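## Task

Remove the carton marked C72 from the row on the wall shelf and set it down on the desk. The remaining cartons must stay where they were, neither moved nor rotated. The robot must not tip over or be left leaning, or the task fails. The result only counts if it stays in place without the robot holding it, so open the gripper and back away at the end.

## Robot and tools

ROBOT. A Hello Robot Stretch 3 with one arm: a two-wheeled base (0.33 m long, 0.34 m wide), a lift that moves the arm up and down a mast, and a telescoping arm that reaches out to the robot's RIGHT side, ending in a wrist (yaw, pitch, roll) and a two-finger gripper. The base cannot slide sideways; to shift the gripper forward or back along the shelf you drive the base. Turning in place pivots about the point midway between the drive wheels, 0.05 m behind the front edge. With the arm pulled in and the wrist folded, the wrist pokes up to 0.06 m beyond the right side and a spin sweeps a 0.28 m radius; an unfolded, level gripper reaches past that circle. In this task each finger pad can squeeze with only about 25 newtons.

FRAMES. Base frame: origin on the floor between the drive wheels, x forward, y left, z up. hand_pose is reported in it, located where the closed fingertips meet; with all wrist joints at zero its x axis is up, y points back along the arm toward the mast, z toward the rear. Odometry frame is the base frame at the scene start; base_odometry counts wheel rotation only, so slip looks like motion. Heading is positive left, -3.142 to 3.142.

TOOL execute_actions. Argument "actions": a list holding one action (or empty, which only reports state and images). An action may contain "base", "joints", and optionally "contact_limits"; all parts start together. "base" holds exactly one relative command measured from where the base last reported itself: {"translate_m": d}, metres, -1 to 1, positive forward; or {"rotate_rad": d}, radians, -3.2 to 3.2, positive counter-clockwise (left). "joints" is a dictionary of absolute targets by name: lift_m 0 to 1.1 (arm height); arm_m 0 to 0.52 (extension); wrist_yaw_rad -1.345 to 4.42 (0 along the arm, positive toward the front, 3.0 folded over the base); wrist_pitch_rad -1.57 to 0.451 (0 level, negative tips fingers down); wrist_roll_rad -2.911 to 2.911 (0 fingers side by side, level); gripper_m -0.089 to 0.179 (larger is wider; true tip gap is 0.007 less near closed, 0.025 less fully open, zero under 0.007); head_pan_rad -3.953 to 1.73 (0 forward, positive left, -1.57 looks along the arm); head_tilt_rad -1.53 to 0.419 (negative down). Done tolerances: lift and arm ±0.004, gripper ±0.004, yaw/roll/head ±0.02, pitch ±0.05. "contact_limits" accepts only arm_m: a motor_effort percentage 1 to 100 at which the arm motion halts (contact_stop); smaller is gentler, too small halts immediately, and it also caps holding force until the next action. Optional "cameras": list from head_camera, nav_camera, wrist_camera, all; omitted/null means all, [] none. Bad keys or out-of-range values reject the whole call. Joints or base left out of an action may keep pushing toward earlier targets. No action runs past 15 s. If a result reports a stop, the remaining calls in that reply are skipped.

Other tools: wait {"seconds": 0 to 10} lets the scene run with no new command and returns the same readout. zoom_image {"camera", "region": [x0, y0, x1, y1]} in pixels of that camera's latest full image, at most 504 by 504. finished_scene {"scene": current scene number} ends the scene irreversibly and reports success; the state must already be final. Replying with no tool call ends everything. The robot keeps holding your last command while you think.

RESULTS. base_status and joint_status tell how each motion ended: done (for the base this only means the wheels turned fully), off_target (stopped short, may still push), contact_stop, time_out, torque_fault (after the last three the old target is dropped). Arm and lift halt on firm contact and go slack until commanded again; a slack lift may sag under load or be pushed up by fingers closing on a surface. Base, wrist and head never auto-stop. Wrist servos that strain for seconds shut off for 10 s and go limp. on_its_own reports uncommanded joints; "held at" is a target, not a position; effort outside rest range suggests contact or load. motor_effort is percent of maximum, positive toward larger values, bracketed peak, with sizeable fixed bias and noise; positive wheel effort pushes forward. lidar_m: 12 ranges in 30 degree sectors from straight ahead counter-clockwise (4th left, 7th behind, 10th right), plane 0.17 m high, 0.15 to 12 m, "-" nothing seen; misses clear or thin objects and parts hidden by the robot. wrist_depth_mm (45 to 1000) and head_depth_mm (280 to 4000, sideways image): 7x7 median depths from top left. base_tilt in degrees, forward/right positive, with fixed offset up to about 4 degrees. turned_by_wheels and turned_by_imu give turn since last result.

CAMERAS. head_camera and nav_camera move with head pan/tilt; wrist_camera rides the gripper. Calibration (K, distortion, T_world_to_cam mapping base frame to camera) is listed per camera; expect small errors, larger for the wrist camera.

SPEED. Fast base (0.30 m/s, 1.9 rad/s) only when lift_m under 0.30, arm_m under 0.03 and wrist_yaw_rad above 2.54; otherwise 0.10 m/s and 0.63 rad/s.

GRIPPING. Command gripper_m below the carton width to grasp; to let go, send at least 0.02 above the contact value. Readings do not prove a grasp. Over-squeezing triggers a force reduction and slip; resend a different value to squeeze again.

SAFETY. Fold or unfold the wrist only with lift_m 0.32 to 0.95, wrist_pitch_rad -0.4 and roll near 0; once folded the lift may drop to 0.25. If yaw goes below -0.4, keep pitch at -0.5 or lower. Pushing into something rigid with the gripper above about 0.45 m can tip the robot before contact_stop, more so with high limits or repeated pushes. Never drive while gripping or pressing something fixed; if snagged, reverse the last move in small steps, pull the gripper free, and lower lift_m to about 0.2 if still leaning. Avoid drops, slams, knocking neighbouring cartons, and hard shoves.

Each tool is called after "Call:" as name([rows], argument=value, ...), one row to a line, values as JSON.

## Session

Call:
execute_actions(actions=[])

Scene clock: 0.00 s.
base_odometry: x=+0.000 y=+0.000 heading=+0.000 (m, m, rad; odometry frame)
turned_by_wheels: +0.000 (rad since the last result)
turned_by_imu: +0.000 (rad since the last result)
base_tilt: forward=-0.9 right=+0.1 (deg)
lidar_m: 2.15 1.52 1.52 2.01 2.01 2.01 2.26 2.00 1.99 2.23 2.33 2.46
head_depth_mm: 2110 2791 2836 2857 2780 2789 2157 / 2102 3010 3028 3097 3074 3019 2170 / 2096 3074 3137 3176 3203 3053 2164 / 2114 2725 2724 2774 2776 2788 2155 / 2108 2426 2421 2448 2469 2492 2166 / 2067 2182 2192 2203 2212 2220 2139 / 1936 1975 1985 2003 2008 2027 1983
base_status: not commanded
joint_positions: lift_m=+0.592 arm_m=+0.001 wrist_yaw_rad=+2.961 wrist_pitch_rad=-0.622 wrist_roll_rad=-0.006 gripper_m=+0.037 head_pan_rad=-0.004 head_tilt_rad=-0.010
joint_status: not commanded
motor_effort: left_wheel=+0 right_wheel=+1 lift_m=+22 arm_m=+0 wrist_yaw_rad=+0 wrist_pitch_rad=+7 wrist_roll_rad=+0 gripper_m=+1 head_pan_rad=-1 head_tilt_rad=+3 (%)
hand_pose: x=+0.0136 y=+0.0450 z=+0.5619 quat_wxyz=(+0.276, +0.688, +0.156, +0.653) (m; base frame)
wrist_depth_mm: - - - - - - - / - - - - - - - / - - - - - - - / 904 931 936 939 948 960 926 / 774 817 - 827 817 829 811 / 718 738 718 713 717 737 727 / 638 644 - 662 661 658 661
pictures: head_camera (sideways: a quarter turn clockwise sets it upright), nav_camera (sideways: a quarter turn counterclockwise sets it upright), wrist_camera
Images, in order (width x height): head_camera 896x504, nav_camera 672x504, wrist_camera 644x364.

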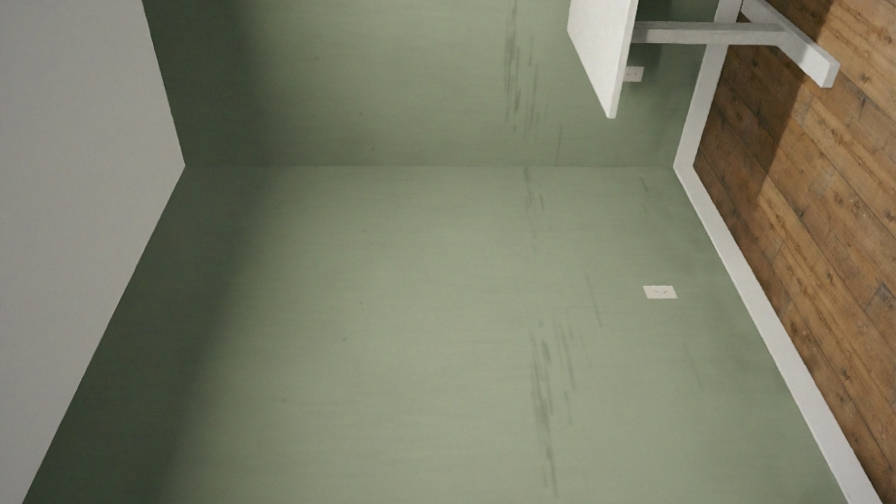

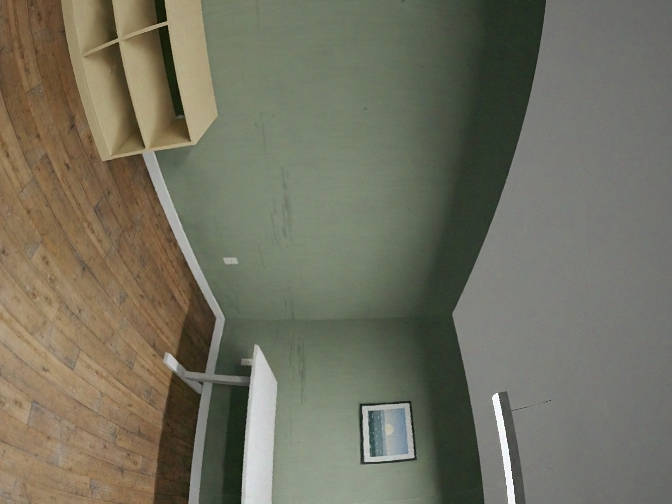

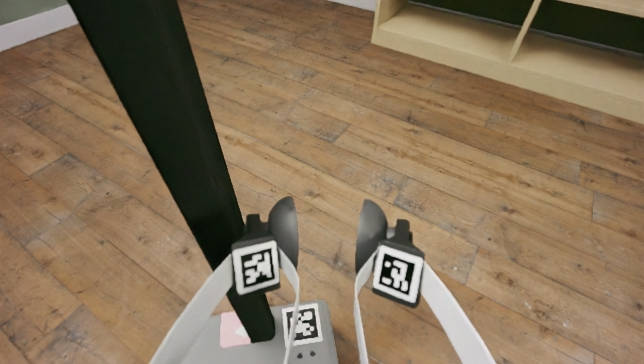

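Call:
execute_actions([
  {"joints": {"head_pan_rad": -1.57, "head_tilt_rad": -0.2}},
], cameras=["head_camera", "nav_camera"])

Call:
execute_actions([
  {"joints": {"head_pan_rad": -3.1, "head_tilt_rad": -0.2}},
], cameras=["head_camera", "nav_camera"])

Scene clock: 10.43 s.
base_odometry: x=+0.000 y=+0.000 heading=+0.000 (m, m, rad; odometry frame)
turned_by_wheels: +0.000 (rad since the last result)
turned_by_imu: +0.001 (rad since the last result)
base_tilt: forward=-0.8 right=+0.1 (deg)
lidar_m: 2.15 1.52 1.52 2.01 2.02 2.01 2.25 2.00 1.99 2.23 2.33 2.47
head_depth_mm: 1875 1942 2013 2074 2147 2151 1685 / 1994 2092 2151 2249 2357 2203 1684 / 2162 2243 2318 2428 2508 2209 1679 / 2356 2456 2542 2644 2748 2221 1684 / 2557 2685 2813 2954 2977 2212 1684 / 2849 2997 3170 3323 3261 2209 1677 / 2863 2941 3066 3140 3130 2212 1674
base_status: not commanded
joint_positions: lift_m=+0.592 arm_m=+0.001 wrist_yaw_rad=+2.961 wrist_pitch_rad=-0.622 wrist_roll_rad=-0.006 gripper_m=+0.037 head_pan_rad=-1.563 head_tilt_rad=-0.197
joint_status: all done
motor_effort: left_wheel=+0(0) right_wheel=+0(1) lift_m=+22(22) arm_m=+1(1) wrist_yaw_rad=+0(0) wrist_pitch_rad=+7(7) wrist_roll_rad=+0(0) gripper_m=+0(1) head_pan_rad=-5(48) head_tilt_rad=-1(16) (%)
hand_pose: x=+0.0136 y=+0.0450 z=+0.5619 quat_wxyz=(+0.276, +0.688, +0.156, +0.653) (m; base frame)
wrist_depth_mm: - - - - - - - / - - - - - - - / - - - - - - - / 913 936 931 898 940 928 927 / 785 822 - 827 823 825 831 / 707 704 721 734 720 729 735 / 645 640 - 651 667 655 658
pictures: head_camera (sideways: a quarter turn clockwise sets it upright), nav_camera (sideways: a quarter turn counterclockwise sets it upright)
camera_calibration (this result's frames):
head_camera: T_world_to_cam=[[0.0019024, 0.240896, -0.970549, 1.28975], [0.999998, -0.000460279, 0.00184588, -0.0022546], [-0.0000020568, -0.970551, -0.240896, 0.274221], [0, 0, 0, 1]] pos_world=[-0.000198458, -0.0445509, 1.31783]
nav_camera: T_world_to_cam=[[-0.0074407, -0.208295, 0.978038, -1.22984], [-0.997977, -0.0602089, -0.0204152, 0.0786951], [0.063139, -0.976211, -0.207426, 0.226647], [0, 0, 0, 1]] pos_world=[0.0550748, -0.0301753, 1.25145]
Images, in order (width x height): head_camera 896x504, nav_camera 672x504.

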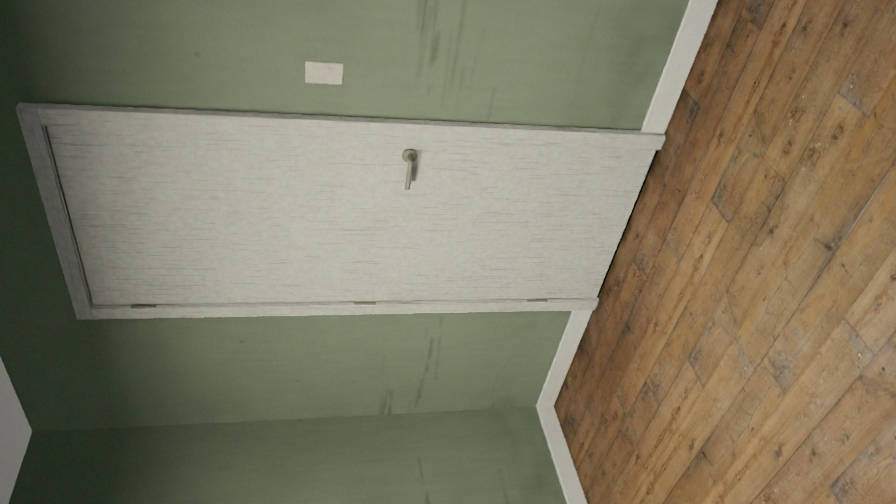

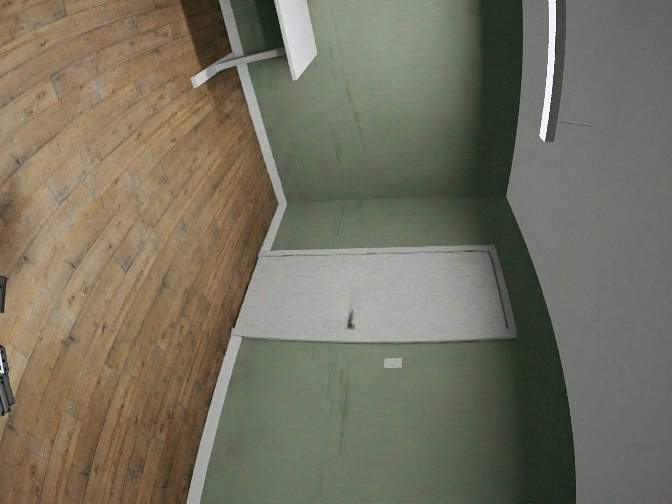

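Scene clock: 11.77 s.
base_odometry: x=+0.000 y=+0.000 heading=+0.000 (m, m, rad; odometry frame)
turned_by_wheels: +0.000 (rad since the last result)
turned_by_imu: +0.000 (rad since the last result)
base_tilt: forward=-0.9 right=+0.0 (deg)
lidar_m: 2.15 1.52 1.52 2.00 2.02 2.01 2.26 1.99 1.99 2.23 2.33 2.47
head_depth_mm: 1931 2011 2061 2141 2221 2190 1679 / 2107 2163 2245 2326 2423 2224 1683 / 2275 2370 2454 2564 2673 2210 1674 / 2488 2579 2683 2802 2875 2225 1685 / 2379 2490 2585 2665 2767 2206 1694 / 2180 2243 2325 2427 2524 2224 1677 / 1994 2069 2131 2204 2276 2223 1675
base_status: not commanded
joint_positions: lift_m=+0.592 arm_m=+0.001 wrist_yaw_rad=+2.961 wrist_pitch_rad=-0.622 wrist_roll_rad=-0.006 gripper_m=+0.037 head_pan_rad=-3.093 head_tilt_rad=-0.197
joint_status: all done
motor_effort: left_wheel=+0(0) right_wheel=+1(0) lift_m=+22(21) arm_m=+1(0) wrist_yaw_rad=+0(0) wrist_pitch_rad=+6(7) wrist_roll_rad=+0(0) gripper_m=+1(1) head_pan_rad=-5(48) head_tilt_rad=-1(1) (%)
hand_pose: x=+0.0136 y=+0.0450 z=+0.5619 quat_wxyz=(+0.276, +0.688, +0.156, +0.653) (m; base frame)
wrist_depth_mm: - - - - - - - / - - - - - - - / - - - - - - - / 908 926 936 924 956 932 931 / 799 816 - 825 841 829 823 / 707 719 723 710 710 728 742 / 644 645 - 657 653 656 653
pictures: head_camera (sideways: a quarter turn clockwise sets it upright), nav_camera (sideways: a quarter turn counterclockwise sets it upright)
camera_calibration (this result's frames):
head_camera: T_world_to_cam=[[0.240875, 0.00792872, -0.970524, 1.28826], [0.0403232, -0.999185, 0.00184499, 0.0036006], [-0.969718, -0.039579, -0.240999, 0.280269], [0, 0, 0, 1]] pos_world=[-0.0386724, 0.00447622, 1.31782]
nav_camera: T_world_to_cam=[[-0.208528, -0.00106549, 0.978016, -1.22858], [-0.100858, 0.994691, -0.0204207, 0.0732298], [-0.972802, -0.102899, -0.207529, 0.233101], [0, 0, 0, 1]] pos_world=[-0.0220475, -0.0501644, 1.25144]
Images, in order (width x height): head_camera 896x504, nav_camera 672x504.

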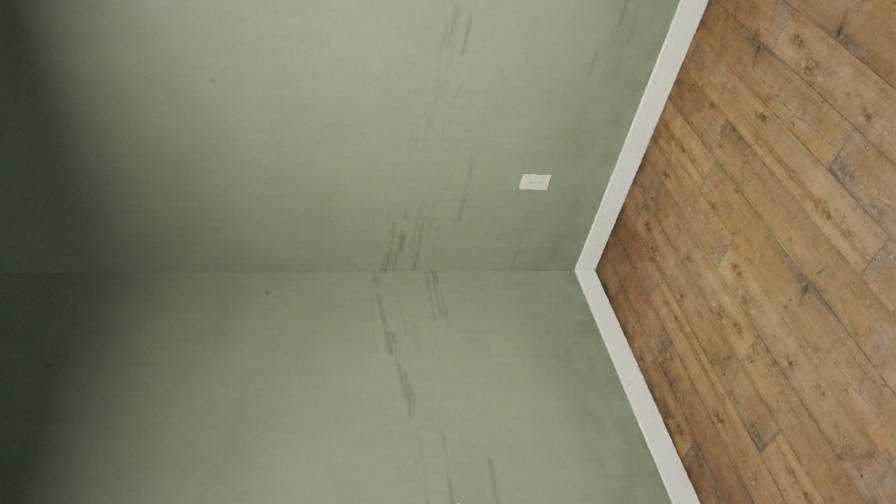

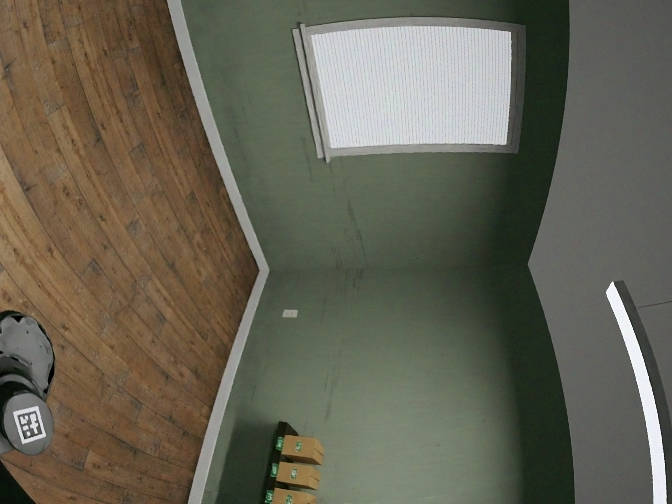

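Call:
execute_actions([
  {"joints": {"head_pan_rad": 1.7, "head_tilt_rad": -0.2}},
], cameras=["head_camera", "nav_camera"])

Scene clock: 20.87 s.
base_odometry: x=+0.000 y=+0.000 heading=+0.000 (m, m, rad; odometry frame)
turned_by_wheels: +0.000 (rad since the last result)
turned_by_imu: +0.002 (rad since the last result)
base_tilt: forward=-1.0 right=+0.1 (deg)
lidar_m: 2.15 1.52 1.52 2.01 2.02 2.01 2.25 1.99 1.99 2.23 2.33 2.47
head_depth_mm: 1790 1841 1913 1962 2049 2057 1686 / 1942 2023 2091 2160 2258 2218 1684 / 2158 2221 2302 2396 2509 2213 1686 / 2368 2443 2552 2669 2765 2210 1676 / 2284 2352 2443 2555 2645 2223 1681 / 2087 2151 2235 2332 2430 2220 1670 / 1950 1994 2075 2122 2225 2208 1698
base_status: not commanded
joint_positions: lift_m=+0.592 arm_m=+0.001 wrist_yaw_rad=+2.961 wrist_pitch_rad=-0.622 wrist_roll_rad=-0.006 gripper_m=+0.037 head_pan_rad=+1.693 head_tilt_rad=-0.197
joint_status: all done
motor_effort: left_wheel=+0(0) right_wheel=+1(0) lift_m=+21(21) arm_m=+1(1) wrist_yaw_rad=+0(0) wrist_pitch_rad=+7(7) wrist_roll_rad=+0(0) gripper_m=+0(0) head_pan_rad=+4(46) head_tilt_rad=-1(2) (%)
hand_pose: x=+0.0136 y=+0.0450 z=+0.5619 quat_wxyz=(+0.276, +0.688, +0.156, +0.653) (m; base frame)
wrist_depth_mm: - - - - - - - / - - - - - - - / - - - - - - - / 907 931 930 939 928 943 953 / 809 795 - 790 827 820 815 / 714 721 720 729 707 714 722 / 648 641 - 660 652 651 666
pictures: head_camera (sideways: a quarter turn clockwise sets it upright), nav_camera (sideways: a quarter turn counterclockwise sets it upright)
camera_calibration (this result's frames):
head_camera: T_world_to_cam=[[0.0255091, -0.239652, -0.970524, 1.28957], [-0.993567, -0.113229, 0.00184499, 0.00990735], [-0.110334, 0.964233, -0.240998, 0.275027], [0, 0, 0, 1]] pos_world=[0.0072926, 0.0449798, 1.31782]
nav_camera: T_world_to_cam=[[-0.0163005, 0.207893, 0.978016, -1.22976], [0.984662, 0.173273, -0.0204207, 0.0666081], [-0.173709, 0.962682, -0.207528, 0.228226], [0, 0, 0, 1]] pos_world=[-0.0459871, 0.0244066, 1.25144]
Images, in order (width x height): head_camera 896x504, nav_camera 672x504.

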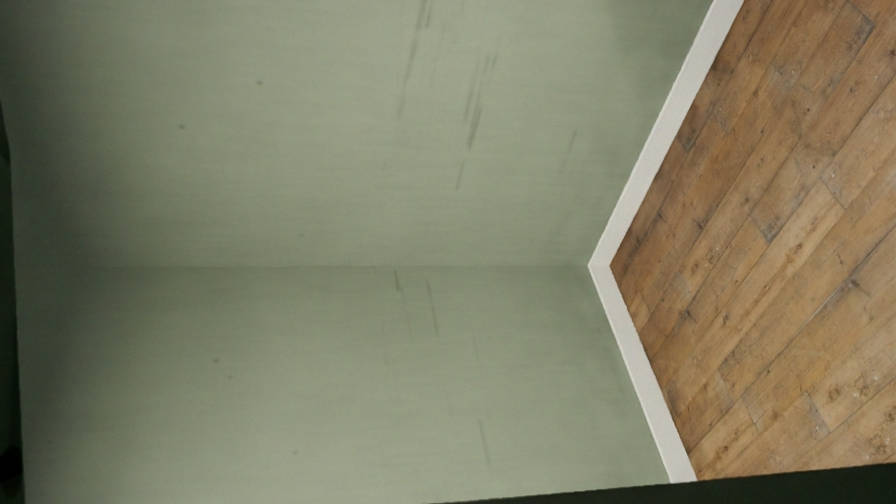

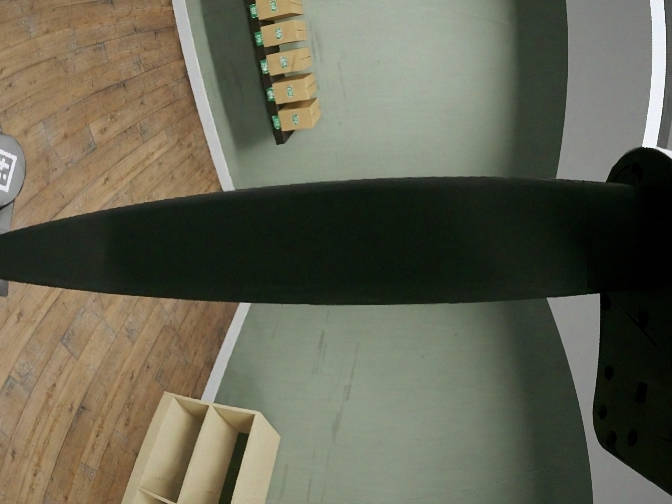

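Call:
execute_actions([
  {"joints": {"head_pan_rad": -3.93, "head_tilt_rad": -0.1}},
], cameras=["head_camera", "nav_camera"])

Scene clock: 31.93 s.
base_odometry: x=+0.000 y=+0.000 heading=+0.000 (m, m, rad; odometry frame)
turned_by_wheels: +0.000 (rad since the last result)
turned_by_imu: +0.002 (rad since the last result)
base_tilt: forward=-0.9 right=+0.2 (deg)
lidar_m: 2.15 1.51 1.52 2.01 2.02 2.01 2.26 1.99 1.99 2.23 2.34 2.46
head_depth_mm: - - - - - - - / - - - - - - - / - 1907 1975 2031 1829 2158 1855 / 1871 1910 1960 2026 1817 2145 1858 / 1848 1885 1955 2005 1802 2119 1867 / 1834 1879 1931 1988 1885 2102 1868 / 1811 1863 1903 1969 1771 2081 1867
base_status: not commanded
joint_positions: lift_m=+0.592 arm_m=+0.001 wrist_yaw_rad=+2.961 wrist_pitch_rad=-0.622 wrist_roll_rad=-0.006 gripper_m=+0.037 head_pan_rad=-3.923 head_tilt_rad=-0.112
joint_status: all done
motor_effort: left_wheel=+0(0) right_wheel=+0(1) lift_m=+22(21) arm_m=+1(1) wrist_yaw_rad=+0(0) wrist_pitch_rad=+7(7) wrist_roll_rad=+0(0) gripper_m=+0(0) head_pan_rad=-5(48) head_tilt_rad=+4(13) (%)
hand_pose: x=+0.0136 y=+0.0450 z=+0.5619 quat_wxyz=(+0.276, +0.688, +0.156, +0.653) (m; base frame)
wrist_depth_mm: - - - - - - - / - - - - - - - / - - - - - - - / 917 923 929 951 941 948 959 / 800 821 - 810 807 804 831 / 712 715 721 724 713 727 720 / 639 643 - 662 646 639 663
pictures: head_camera (sideways: a quarter turn clockwise sets it upright), nav_camera (sideways: a quarter turn counterclockwise sets it upright)
camera_calibration (this result's frames):
head_camera: T_world_to_cam=[[0.109237, -0.113722, -0.987489, 1.31126], [-0.709984, -0.704213, 0.00256005, 0.00724632], [-0.695694, 0.700822, -0.157666, 0.17013], [0, 0, 0, 1]] pos_world=[-0.0197337, 0.0349901, 1.32166]
nav_camera: T_world_to_cam=[[-0.0819734, 0.0941183, 0.99218, -1.2479], [0.66485, 0.746807, -0.0159126, 0.062692], [-0.742465, 0.658347, -0.123793, 0.122699], [0, 0, 0, 1]] pos_world=[-0.0528758, -0.0101469, 1.25433]
Images, in order (width x height): head_camera 896x504, nav_camera 672x504.

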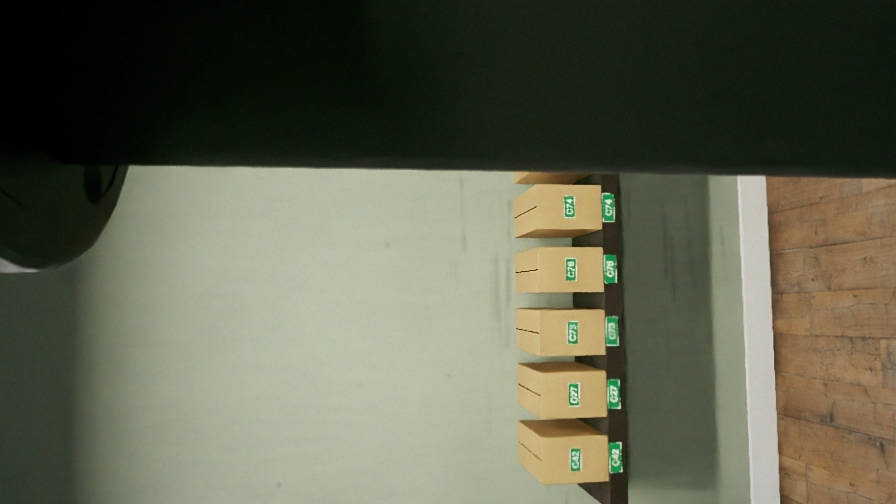

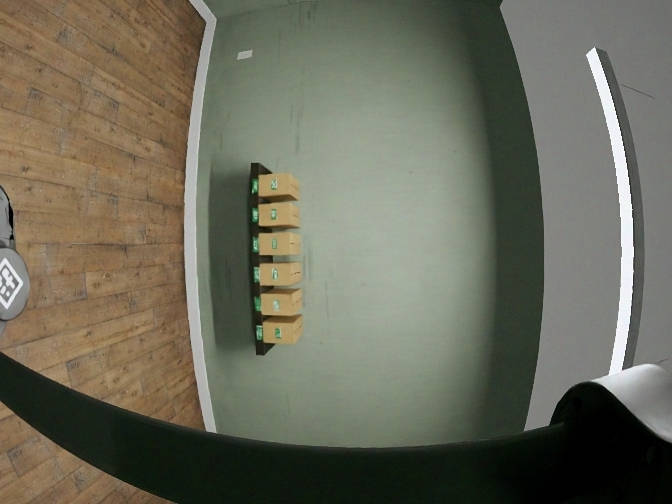

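Call:
zoom_image(camera="head_camera", region=[480, 160, 680, 504])

Region (480, 160, 680, 504) of head_camera's 896x504 image, scaled by 1.465, with more detail than that image has; it fills the left 293 columns of this view, and the rest is white.

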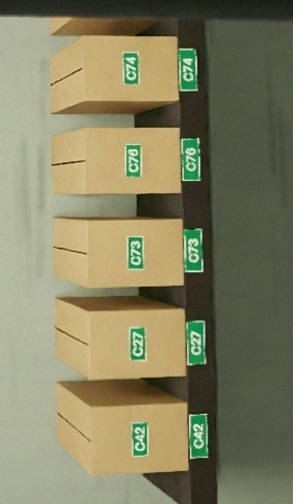

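Call:
zoom_image(camera="nav_camera", region=[230, 150, 320, 370])

Region (230, 150, 320, 370) of nav_camera's 672x504 image, scaled by 2.291, with more detail than that image has; it fills the left 206 columns of this view, and the rest is white.

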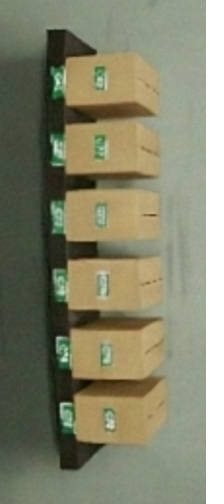

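Call:
execute_actions([
  {"joints": {"lift_m": 0.26, "wrist_pitch_rad": -0.4, "head_pan_rad": 0, "head_tilt_rad": -0.3}},
], cameras=[])

Call:
execute_actions([
  {"base": {"rotate_rad": 2.13}},
], cameras=["head_camera"])

Scene clock: 58.63 s.
base_odometry: x=+0.000 y=+0.000 heading=+0.000 (m, m, rad; odometry frame)
turned_by_wheels: +0.000 (rad since the last result)
turned_by_imu: +0.002 (rad since the last result)
base_tilt: forward=-0.9 right=+0.0 (deg)
lidar_m: 2.15 1.51 1.52 2.00 2.02 2.01 2.25 2.00 1.98 2.23 2.34 2.47
head_depth_mm: 2548 2693 2808 2479 2578 1943 1519 / 2731 2886 3028 3200 2648 1931 1523 / 2759 2959 3121 3323 2639 1933 1516 / 2458 2598 2750 2953 2657 1935 1521 / 2193 2302 2428 2586 2585 1937 1525 / 1978 2083 2192 2309 2409 1925 1518 / 1814 1892 1988 2086 2197 1918 1523
base_status: not commanded
joint_positions: lift_m=+0.260 arm_m=+0.001 wrist_yaw_rad=+2.961 wrist_pitch_rad=-0.421 wrist_roll_rad=-0.006 gripper_m=+0.037 head_pan_rad=-0.007 head_tilt_rad=-0.296
joint_status: all done
motor_effort: left_wheel=+0(0) right_wheel=+1(1) lift_m=+16(24) arm_m=+0(1) wrist_yaw_rad=+1(1) wrist_pitch_rad=+12(12) wrist_roll_rad=+0(0) gripper_m=+0(0) head_pan_rad=+3(46) head_tilt_rad=-1(15) (%)
hand_pose: x=+0.0189 y=+0.0744 z=+0.2724 quat_wxyz=(+0.209, +0.700, +0.086, +0.678) (m; base frame)
wrist_depth_mm: - - - - - - - / - - - - - - - / 790 - 823 827 833 848 850 / 641 631 643 657 651 665 673 / 521 526 - 532 542 543 557 / 454 - - - 442 462 465 / - - - - 395 397 400
pictures: none
No camera images: the call's "cameras" was empty. Leave "cameras" out to get every camera's image.

Scene clock: 61.20 s.
base_odometry: x=+0.000 y=+0.000 heading=+2.130 (m, m, rad; odometry frame)
turned_by_wheels: +2.130 (rad since the last result)
turned_by_imu: +2.123 (rad since the last result)
base_tilt: forward=-0.9 right=+0.2 (deg)
lidar_m: 2.01 2.01 2.30 1.99 1.99 2.27 2.33 2.47 2.10 1.52 1.52 2.05
head_depth_mm: 2026 2154 2307 2493 2571 1933 1515 / 1953 2076 2220 2376 2493 1930 1523 / 1896 1996 2131 2275 2392 1926 1520 / 1832 1957 2065 2191 2335 1929 1515 / 1765 1877 1999 1865 2258 1929 1516 / 1741 1821 1932 1805 2174 1929 1515 / 1677 1761 1863 1767 2107 1932 1519
base_status: done
joint_positions: lift_m=+0.260 arm_m=+0.001 wrist_yaw_rad=+2.961 wrist_pitch_rad=-0.420 wrist_roll_rad=-0.006 gripper_m=+0.037 head_pan_rad=-0.007 head_tilt_rad=-0.297
joint_status: not commanded
motor_effort: left_wheel=-4(14) right_wheel=+3(10) lift_m=+16(16) arm_m=+0(0) wrist_yaw_rad=+1(0) wrist_pitch_rad=+12(12) wrist_roll_rad=+0(0) gripper_m=+0(1) head_pan_rad=+4(3) head_tilt_rad=-1(2) (%)
hand_pose: x=+0.0189 y=+0.0744 z=+0.2725 quat_wxyz=(+0.209, +0.700, +0.086, +0.678) (m; base frame)
wrist_depth_mm: - - - - - - - / - - - - - - - / 808 - 823 823 847 859 867 / 635 630 646 643 657 668 656 / 518 525 - 537 534 535 545 / 457 - - - 444 460 457 / - - - - 397 398 398
pictures: head_camera (sideways: a quarter turn clockwise sets it upright)
camera_calibration (this result's frames):
head_camera: T_world_to_cam=[[-0.335996, 0.00615021, -0.941843, 1.25431], [0.0155171, 0.999879, 0.000993565, 0.00486056], [0.941736, -0.0142809, -0.336051, 0.392319], [0, 0, 0, 1]] pos_world=[0.051908, -0.00697161, 1.3132]
Images, in order (width x height): head_camera 896x504.

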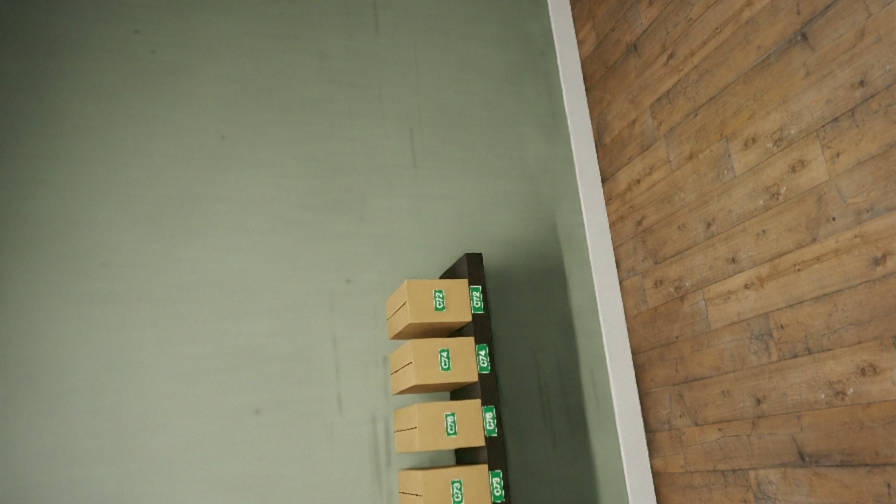

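Call:
zoom_image(camera="head_camera", region=[370, 240, 530, 504])

Call:
execute_actions([
  {"base": {"translate_m": 1.0}},
], cameras=["head_camera"])

Region (370, 240, 530, 504) of head_camera's 896x504 image, scaled by 1.909, with more detail than that image has; it fills the left 305 columns of this view, and the rest is white.

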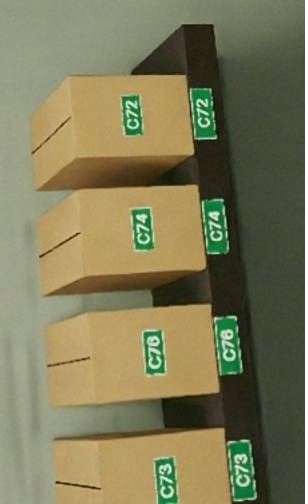

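Scene clock: 68.40 s.
base_odometry: x=-0.530 y=+0.848 heading=+2.130 (m, m, rad; odometry frame)
turned_by_wheels: +0.000 (rad since the last result)
turned_by_imu: +0.002 (rad since the last result)
base_tilt: forward=-0.8 right=+0.0 (deg)
lidar_m: 1.05 1.05 1.20 2.03 2.27 2.60 3.35 3.18 1.49 1.18 1.52 1.23
head_depth_mm: 1026 1093 1164 1257 1346 1473 1521 / 994 1054 1122 1202 1299 1398 1482 / 960 1016 1079 1155 1242 1343 1430 / 932 984 1046 1114 1190 1243 1383 / 903 956 1014 1074 954 913 1330 / 873 924 977 1041 1065 897 1269 / 852 897 950 1004 954 847 1225
base_status: done
joint_positions: lift_m=+0.260 arm_m=+0.001 wrist_yaw_rad=+2.961 wrist_pitch_rad=-0.420 wrist_roll_rad=-0.006 gripper_m=+0.037 head_pan_rad=-0.007 head_tilt_rad=-0.297
joint_status: not commanded
motor_effort: left_wheel=-3(10) right_wheel=+3(8) lift_m=+16(16) arm_m=+0(0) wrist_yaw_rad=+0(0) wrist_pitch_rad=+11(11) wrist_roll_rad=+0(0) gripper_m=+1(1) head_pan_rad=+3(3) head_tilt_rad=+0(1) (%)
hand_pose: x=+0.0190 y=+0.0745 z=+0.2726 quat_wxyz=(+0.209, +0.700, +0.085, +0.678) (m; base frame)
wrist_depth_mm: - - - - - - 827 / - - - - - - 828 / 810 - 824 835 848 852 814 / 640 632 637 650 668 673 670 / 523 525 - 534 545 543 547 / 458 - - - 444 460 459 / - - - - 395 396 399
pictures: head_camera (sideways: a quarter turn clockwise sets it upright)
camera_calibration (this result's frames):
head_camera: T_world_to_cam=[[-0.336482, 0.0061533, -0.94167, 1.25409], [0.0155168, 0.999879, 0.000989112, 0.00486636], [0.941562, -0.0142789, -0.336536, 0.392952], [0, 0, 0, 1]] pos_world=[0.0519138, -0.00697162, 1.31318]
Images, in order (width x height): head_camera 896x504.

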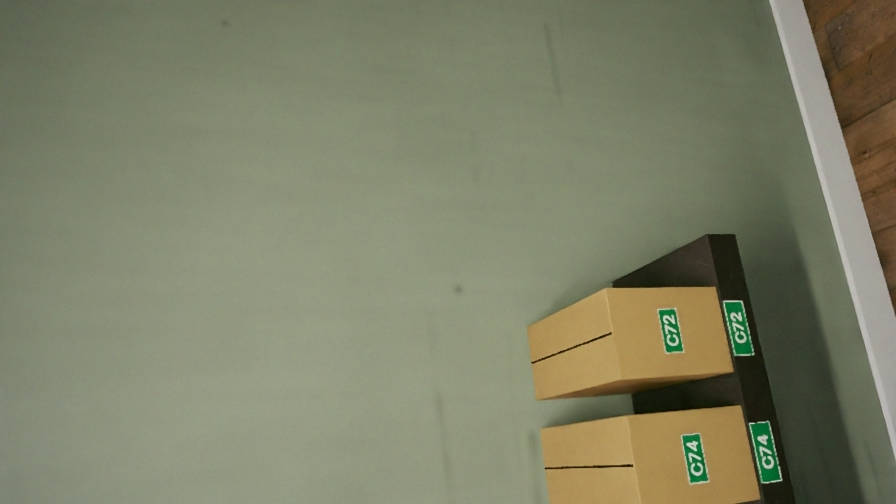

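Call:
execute_actions([
  {"base": {"translate_m": 0.11}},
], cameras=[])

Call:
execute_actions([
  {"base": {"rotate_rad": 1.80}, "joints": {"head_pan_rad": -1.57, "head_tilt_rad": -0.6}},
], cameras=[])

Call:
execute_actions([
  {"joints": {"lift_m": 0.75}},
], cameras=["head_camera"])

Scene clock: 77.33 s.
base_odometry: x=-0.589 y=+0.941 heading=+2.130 (m, m, rad; odometry frame)
turned_by_wheels: +0.000 (rad since the last result)
turned_by_imu: +0.001 (rad since the last result)
base_tilt: forward=-0.8 right=+0.1 (deg)
lidar_m: 0.94 0.94 1.07 1.83 2.30 2.64 3.43 3.12 1.53 1.20 1.48 1.11
head_depth_mm: 912 972 1040 1113 1209 1316 1416 / 888 940 1002 1074 1152 1253 1366 / 855 908 966 1031 1110 1196 1304 / 831 880 934 993 1067 1114 1239 / 805 853 904 959 999 791 1186 / 783 826 874 926 960 830 836 / 760 803 847 894 933 742 775
base_status: done
joint_positions: lift_m=+0.260 arm_m=+0.001 wrist_yaw_rad=+2.961 wrist_pitch_rad=-0.420 wrist_roll_rad=-0.006 gripper_m=+0.037 head_pan_rad=-0.007 head_tilt_rad=-0.297
joint_status: not commanded
motor_effort: left_wheel=-4(12) right_wheel=+3(7) lift_m=+16(16) arm_m=+0(1) wrist_yaw_rad=+0(0) wrist_pitch_rad=+11(11) wrist_roll_rad=+0(0) gripper_m=+1(1) head_pan_rad=+3(3) head_tilt_rad=+0(1) (%)
hand_pose: x=+0.0190 y=+0.0745 z=+0.2726 quat_wxyz=(+0.209, +0.700, +0.085, +0.678) (m; base frame)
wrist_depth_mm: - - - - - 953 737 / - - - - - 976 762 / 818 - 826 832 863 855 775 / 634 637 650 659 666 663 676 / 522 523 - 531 543 538 552 / 460 - - - 441 457 463 / - - - - 393 399 399
pictures: none
No camera images: the call's "cameras" was empty. Leave "cameras" out to get every camera's image.

Scene clock: 79.77 s.
base_odometry: x=-0.589 y=+0.941 heading=-2.354 (m, m, rad; odometry frame)
turned_by_wheels: +1.800 (rad since the last result)
turned_by_imu: +1.793 (rad since the last result)
base_tilt: forward=-0.8 right=+0.1 (deg)
lidar_m: 2.30 2.36 3.12 3.43 2.02 1.20 1.48 1.42 0.99 0.94 0.97 1.27
head_depth_mm: 797 888 998 1141 1322 1466 1243 / 792 883 992 1111 1288 1450 1240 / 790 875 968 837 928 1439 1237 / 784 872 975 868 935 1421 1239 / 781 865 954 830 905 1417 1237 / 774 860 961 863 931 1421 1232 / 770 853 940 823 889 1413 1233
base_status: done
joint_positions: lift_m=+0.260 arm_m=+0.001 wrist_yaw_rad=+2.961 wrist_pitch_rad=-0.420 wrist_roll_rad=-0.006 gripper_m=+0.037 head_pan_rad=-1.563 head_tilt_rad=-0.593
joint_status: all done
motor_effort: left_wheel=-3(12) right_wheel=+4(9) lift_m=+16(16) arm_m=+0(1) wrist_yaw_rad=+0(0) wrist_pitch_rad=+11(11) wrist_roll_rad=+0(0) gripper_m=+1(0) head_pan_rad=-5(48) head_tilt_rad=-3(21) (%)
hand_pose: x=+0.0190 y=+0.0745 z=+0.2726 quat_wxyz=(+0.209, +0.700, +0.085, +0.678) (m; base frame)
wrist_depth_mm: - - - - - - - / - - - - - - - / 813 - 825 826 830 848 860 / 631 644 652 646 643 659 691 / 517 527 - 531 538 551 555 / 454 - - - 444 460 457 / - - - - 394 400 402
pictures: none
No camera images: the call's "cameras" was empty. Leave "cameras" out to get every camera's image.

Scene clock: 85.07 s.
base_odometry: x=-0.589 y=+0.941 heading=-2.354 (m, m, rad; odometry frame)
turned_by_wheels: +0.000 (rad since the last result)
turned_by_imu: +0.001 (rad since the last result)
base_tilt: forward=-0.8 right=+0.1 (deg)
lidar_m: 2.30 2.35 3.11 3.44 2.03 1.20 1.48 1.41 0.99 0.94 0.97 1.27
head_depth_mm: 799 889 999 1141 1329 1459 1252 / 795 883 990 1110 1290 1454 1252 / 787 878 971 836 924 1444 1238 / 784 870 976 868 933 1420 1251 / 781 865 955 831 905 1423 1262 / 775 859 959 864 931 1413 1234 / 771 852 942 826 891 1412 1226
base_status: not commanded
joint_positions: lift_m=+0.750 arm_m=+0.001 wrist_yaw_rad=+2.961 wrist_pitch_rad=-0.420 wrist_roll_rad=-0.006 gripper_m=+0.037 head_pan_rad=-1.563 head_tilt_rad=-0.593
joint_status: all done
motor_effort: left_wheel=-4(4) right_wheel=+3(2) lift_m=+27(33) arm_m=+1(0) wrist_yaw_rad=+1(1) wrist_pitch_rad=+11(11) wrist_roll_rad=+0(0) gripper_m=+0(0) head_pan_rad=-4(5) head_tilt_rad=-3(4) (%)
hand_pose: x=+0.0190 y=+0.0745 z=+0.7620 quat_wxyz=(+0.209, +0.700, +0.085, +0.678) (m; base frame)
wrist_depth_mm: - - - - - - - / - - - - - - - / - - - - - - - / - - - - - - - / - - - - - - - / - - - - - - - / 856 853 864 886 911 887 890
pictures: head_camera (sideways: a quarter turn clockwise sets it upright)
camera_calibration (this result's frames):
head_camera: T_world_to_cam=[[-0.000810585, 0.596391, -0.802693, 1.07077], [0.999998, -0.000755242, -0.00157096, 0.00219382], [-0.00154314, -0.802694, -0.59639, 0.736825], [0, 0, 0, 1]] pos_world=[-0.000188846, -0.0471536, 1.29894]
Images, in order (width x height): head_camera 896x504.

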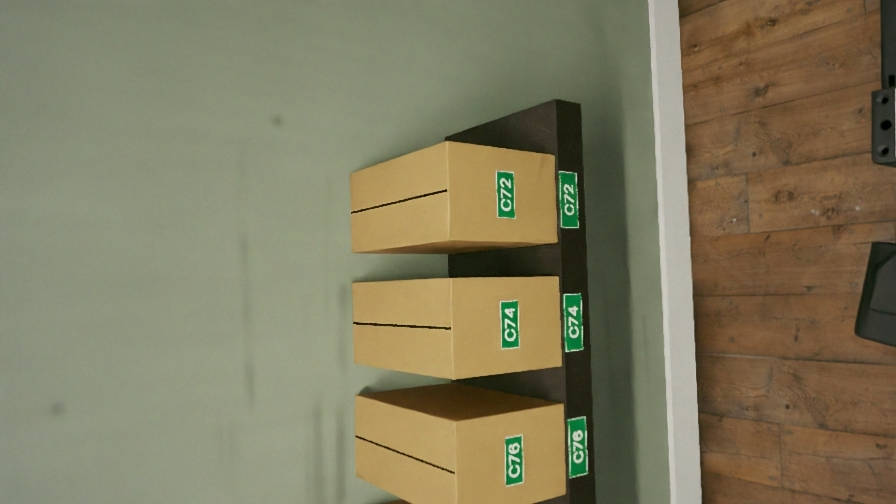

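Call:
execute_actions([
  {"base": {"rotate_rad": 0.05}, "joints": {"wrist_yaw_rad": 0.0, "wrist_pitch_rad": -0.4, "wrist_roll_rad": 0.0, "gripper_m": 0.179}},
], cameras=[])

Call:
execute_actions([
  {"joints": {"wrist_pitch_rad": 0.0, "lift_m": 0.70}},
])

Scene clock: 100.17 s.
base_odometry: x=-0.589 y=+0.941 heading=-2.304 (m, m, rad; odometry frame)
turned_by_wheels: +0.050 (rad since the last result)
turned_by_imu: +0.051 (rad since the last result)
base_tilt: forward=-0.9 right=+0.1 (deg)
lidar_m: 2.30 2.39 3.25 3.46 1.54 1.20 1.48 1.33 0.98 0.94 0.98 1.33
head_depth_mm: 782 870 977 1116 1291 1424 1260 / 785 872 977 1051 968 1426 1236 / 783 871 957 834 912 1424 1269 / 784 870 956 865 935 1428 - / 781 871 958 841 911 1428 1238 / 780 866 954 857 911 1419 1233 / 780 867 953 842 913 1412 1229
base_status: done
joint_positions: lift_m=+0.750 arm_m=+0.001 wrist_yaw_rad=+0.003 wrist_pitch_rad=-0.420 wrist_roll_rad=-0.003 gripper_m=+0.133 head_pan_rad=-1.563 head_tilt_rad=-0.593
joint_status: gripper_m off_target (ended at +0.133, target +0.179); the others done
motor_effort: left_wheel=-3(11) right_wheel=+3(5) lift_m=+27(27) arm_m=+1(1) wrist_yaw_rad=-2(0) wrist_pitch_rad=+11(11) wrist_roll_rad=+2(2) gripper_m=+100(100) head_pan_rad=-5(4) head_tilt_rad=-2(3) (%)
hand_pose: x=-0.0208 y=-0.3703 z=+0.7620 quat_wxyz=(+0.693, +0.149, -0.690, -0.146) (m; base frame)
wrist_depth_mm: 404 397 401 397 391 625 607 / 441 439 449 454 434 677 672 / 481 485 491 481 483 742 753 / 872 838 841 841 848 834 839 / - 944 983 956 954 955 940 / - 972 - - - - - / 865 870 831 882 880 876 890
pictures: none
No camera images: the call's "cameras" was empty. Leave "cameras" out to get every camera's image.

Scene clock: 101.47 s.
base_odometry: x=-0.589 y=+0.941 heading=-2.304 (m, m, rad; odometry frame)
turned_by_wheels: +0.000 (rad since the last result)
turned_by_imu: +0.000 (rad since the last result)
base_tilt: forward=-0.8 right=+0.1 (deg)
lidar_m: 2.30 2.39 3.27 3.46 1.54 1.20 1.48 1.34 0.97 0.94 0.98 1.33
head_depth_mm: 784 873 977 1117 1293 1423 1235 / 783 871 981 1050 969 1424 1241 / 784 872 958 834 911 1424 1268 / 782 869 958 867 933 1423 1304 / 782 868 959 842 911 1417 1235 / 781 867 955 856 909 1425 1231 / 779 865 955 840 911 1412 1232
base_status: not commanded
joint_positions: lift_m=+0.700 arm_m=+0.001 wrist_yaw_rad=+0.003 wrist_pitch_rad=-0.024 wrist_roll_rad=-0.003 gripper_m=+0.179 head_pan_rad=-1.563 head_tilt_rad=-0.593
joint_status: all done
on_its_own: gripper_m moved +0.046 to your old target +0.179
motor_effort: left_wheel=-4(4) right_wheel=+3(3) lift_m=+16(26) arm_m=+1(0) wrist_yaw_rad=-2(2) wrist_pitch_rad=+13(14) wrist_roll_rad=+1(1) gripper_m=+3(100) head_pan_rad=-5(5) head_tilt_rad=-3(3) (%)
hand_pose: x=-0.0207 y=-0.4017 z=+0.8089 quat_wxyz=(+0.709, +0.010, -0.706, -0.008) (m; base frame)
wrist_depth_mm: 633 637 631 629 639 622 625 / 659 668 647 650 654 639 652 / 440 475 576 675 663 677 684 / 451 454 460 453 450 700 696 / 475 473 478 477 470 735 727 / 486 790 797 480 475 760 761 / 825 828 819 818 817 819 815
pictures: head_camera (sideways: a quarter turn clockwise sets it upright), nav_camera (sideways: a quarter turn counterclockwise sets it upright), wrist_camera
camera_calibration (this result's frames):
head_camera: T_world_to_cam=[[-0.000810656, 0.596391, -0.802693, 1.07077], [0.999998, -0.000755123, -0.00157097, 0.00219383], [-0.00154304, -0.802693, -0.59639, 0.736825], [0, 0, 0, 1]] pos_world=[-0.000188841, -0.0471536, 1.29894]
nav_camera: T_world_to_cam=[[-0.00467766, -0.569198, 0.822187, -1.02649], [-0.998084, -0.0480672, -0.0389552, 0.102817], [0.0616935, -0.820794, -0.567883, 0.69573], [0, 0, 0, 1]] pos_world=[0.0548968, -0.00828081, 1.24306]
wrist_camera: T_world_to_cam=[[-0.997894, -0.0400322, 0.0510386, -0.0747008], [-0.0587882, 0.22563, -0.972438, 0.908593], [0.027413, -0.97339, -0.227509, -0.042071], [0, 0, 0, 1]] pos_world=[-0.0199756, -0.248948, 0.877791]
Images, in order (width x height): head_camera 896x504, nav_camera 672x504, wrist_camera 644x364.

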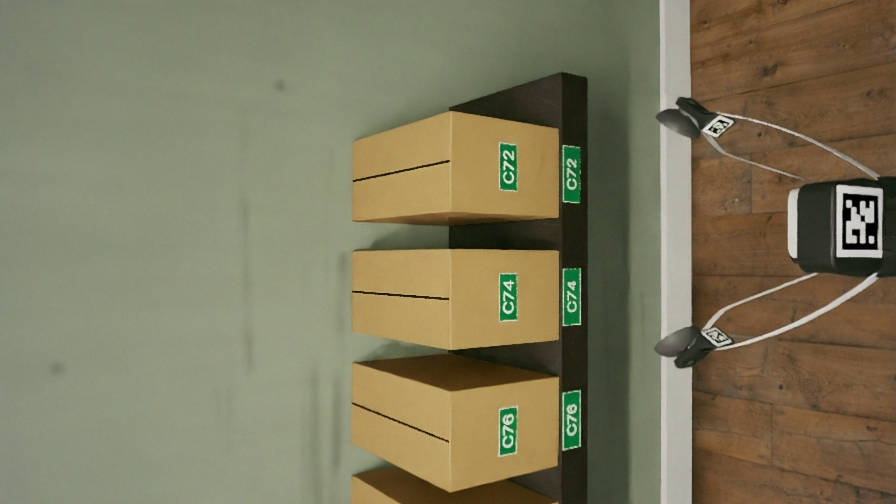

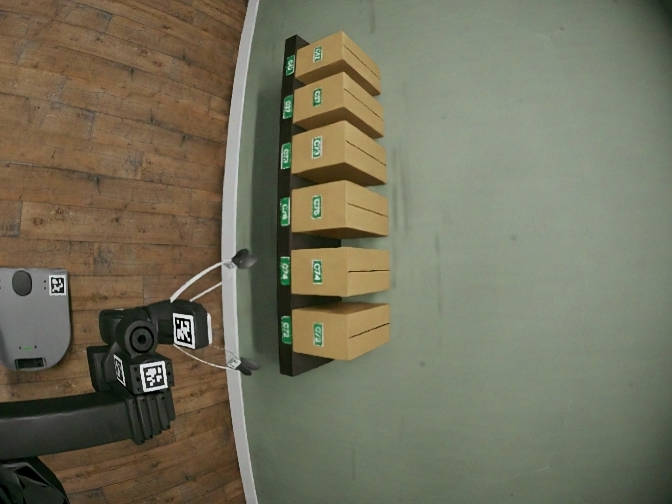

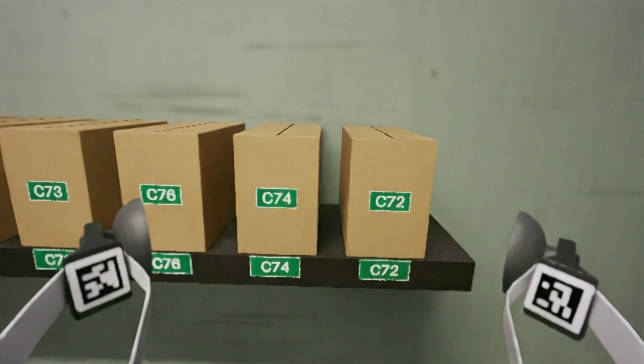

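Call:
execute_actions([
  {"base": {"rotate_rad": 1.107}, "joints": {"lift_m": 1.0, "wrist_pitch_rad": -1.3}},
], cameras=[])

Call:
execute_actions([
  {"base": {"translate_m": -0.2}},
], cameras=[])

Call:
execute_actions([
  {"base": {"rotate_rad": -1.107}, "joints": {"head_tilt_rad": -0.75}},
])

Scene clock: 166.60 s.
base_odometry: x=-0.589 y=+0.941 heading=-1.197 (m, m, rad; odometry frame)
turned_by_wheels: +1.107 (rad since the last result)
turned_by_imu: +1.107 (rad since the last result)
base_tilt: forward=-0.8 right=+0.2 (deg)
lidar_m: 3.49 3.43 1.54 1.20 1.50 1.26 0.96 0.94 0.99 1.43 2.30 2.43
head_depth_mm: 1143 1220 1258 - - - - / 1297 1398 1508 1169 - - - / 1498 1634 1785 1934 - - - / 1781 1965 2201 2249 1795 1402 - / 2087 2326 2615 2237 1767 1452 1265 / 2039 2233 2480 2227 1760 1453 1262 / 1941 2108 2347 2237 1764 1449 1232
base_status: done
joint_positions: lift_m=+1.000 arm_m=+0.001 wrist_yaw_rad=+0.002 wrist_pitch_rad=-1.299 wrist_roll_rad=-0.003 gripper_m=+0.179 head_pan_rad=-1.563 head_tilt_rad=-0.593
joint_status: all done
motor_effort: left_wheel=-4(10) right_wheel=+3(6) lift_m=+27(29) arm_m=+1(0) wrist_yaw_rad=-1(2) wrist_pitch_rad=+0(13) wrist_roll_rad=+1(2) gripper_m=+1(1) head_pan_rad=-5(4) head_tilt_rad=-4(4) (%)
hand_pose: x=-0.0215 y=-0.1917 z=+0.8851 quat_wxyz=(+0.565, +0.429, -0.561, -0.427) (m; base frame)
wrist_depth_mm: - - - - - - 799 / - - - - - - 843 / - - - - - - 923 / - - - - - - - / - - - - - - - / - - - - - - - / - - - - - - -
pictures: none
No camera images: the call's "cameras" was empty. Leave "cameras" out to get every camera's image.

Scene clock: 169.57 s.
base_odometry: x=-0.662 y=+1.127 heading=-1.197 (m, m, rad; odometry frame)
turned_by_wheels: +0.000 (rad since the last result)
turned_by_imu: +0.001 (rad since the last result)
base_tilt: forward=-0.8 right=+0.1 (deg)
lidar_m: 3.60 3.59 1.61 1.21 1.40 1.02 0.78 0.76 0.81 1.16 2.39 2.52
head_depth_mm: 917 978 1040 - - - - / 1041 1124 1095 885 - - - / 1205 1315 1320 1041 - - - / 1429 1577 1767 1997 1788 1399 - / 1760 1977 2294 2244 1769 1450 1266 / 2094 2310 2589 2230 1768 1454 1264 / 2029 2221 2467 2236 1764 1460 1237
base_status: done
joint_positions: lift_m=+1.000 arm_m=+0.001 wrist_yaw_rad=+0.002 wrist_pitch_rad=-1.299 wrist_roll_rad=-0.003 gripper_m=+0.179 head_pan_rad=-1.563 head_tilt_rad=-0.593
joint_status: not commanded
motor_effort: left_wheel=-4(11) right_wheel=+3(4) lift_m=+27(27) arm_m=+0(1) wrist_yaw_rad=-1(1) wrist_pitch_rad=-1(1) wrist_roll_rad=+1(2) gripper_m=+1(1) head_pan_rad=-5(5) head_tilt_rad=-4(2) (%)
hand_pose: x=-0.0215 y=-0.1917 z=+0.8851 quat_wxyz=(+0.565, +0.429, -0.561, -0.427) (m; base frame)
wrist_depth_mm: - - - - - 846 403 / - - - - - 934 408 / - - - - - - 442 / - - - - - - 801 / - - - - - - 842 / - - - - - - 864 / - - - - - - -
pictures: none
No camera images: the call's "cameras" was empty. Leave "cameras" out to get every camera's image.

Scene clock: 172.30 s.
base_odometry: x=-0.662 y=+1.127 heading=-2.304 (m, m, rad; odometry frame)
turned_by_wheels: -1.107 (rad since the last result)
turned_by_imu: -1.104 (rad since the last result)
base_tilt: forward=-0.8 right=+0.1 (deg)
lidar_m: 2.39 2.48 3.36 3.64 1.61 1.20 1.39 1.08 0.79 0.76 0.79 1.08
head_depth_mm: 647 720 - - - - 1142 / 645 734 832 - - - 1151 / 644 734 820 - - - - / 644 733 804 686 - - 1144 / 643 732 812 807 809 1364 1163 / 643 733 794 683 783 1360 1142 / 642 732 807 733 803 1328 1164
base_status: done
joint_positions: lift_m=+1.000 arm_m=+0.001 wrist_yaw_rad=+0.002 wrist_pitch_rad=-1.299 wrist_roll_rad=-0.003 gripper_m=+0.179 head_pan_rad=-1.563 head_tilt_rad=-0.741
joint_status: all done
motor_effort: left_wheel=+4(10) right_wheel=-2(3) lift_m=+27(27) arm_m=+0(1) wrist_yaw_rad=-2(2) wrist_pitch_rad=+0(1) wrist_roll_rad=+1(2) gripper_m=+1(1) head_pan_rad=-4(5) head_tilt_rad=-5(16) (%)
hand_pose: x=-0.0215 y=-0.1917 z=+0.8851 quat_wxyz=(+0.565, +0.429, -0.561, -0.427) (m; base frame)
wrist_depth_mm: - - - 985 966 962 952 / - - - - - - - / - - - - - - - / - - - - - - - / - - - - - - - / - - - - - - - / - - - - - - -
pictures: head_camera (sideways: a quarter turn clockwise sets it upright), nav_camera (sideways: a quarter turn counterclockwise sets it upright), wrist_camera
camera_calibration (this result's frames):
head_camera: T_world_to_cam=[[-0.00161761, 0.707882, -0.706329, 0.945178], [0.999996, -0.00051904, -0.00281034, 0.00380694], [-0.002356, -0.706331, -0.707878, 0.88185], [0, 0, 0, 1]] pos_world=[-0.000200362, -0.0461942, 1.29186]
nav_camera: T_world_to_cam=[[-0.00384397, -0.683849, 0.729614, -0.905821], [-0.998136, -0.0418173, -0.044453, 0.109967], [0.0609097, -0.728424, -0.682413, 0.84472], [0, 0, 0, 1]] pos_world=[0.0548286, 0.000468585, 1.24224]
wrist_camera: T_world_to_cam=[[-0.997941, -0.0609192, -0.0200626, -0.0120895], [-0.0594455, 0.995961, -0.0672914, 0.28177], [0.0240809, -0.0659602, -0.997532, 1.03508], [0, 0, 0, 1]] pos_world=[-0.0202403, -0.213095, 1.05124]
Images, in order (width x height): head_camera 896x504, nav_camera 672x504, wrist_camera 644x364.

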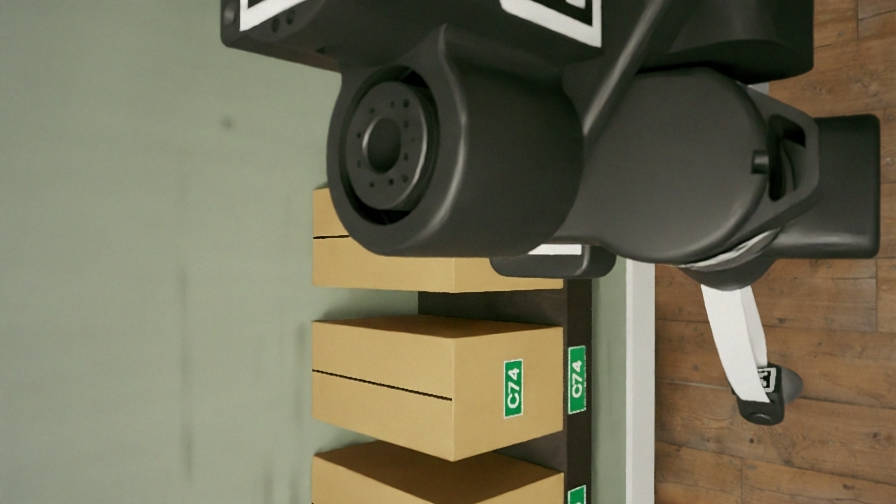

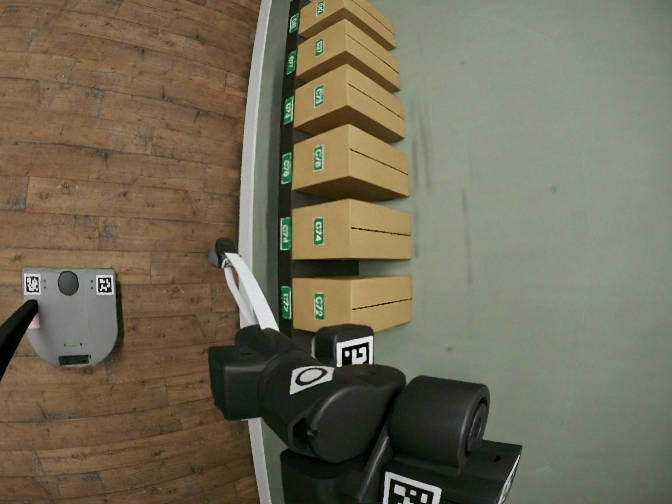

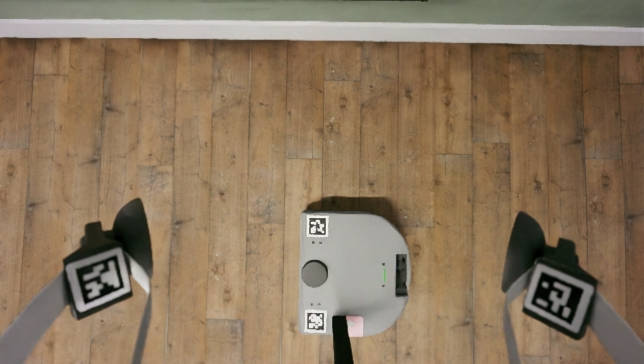

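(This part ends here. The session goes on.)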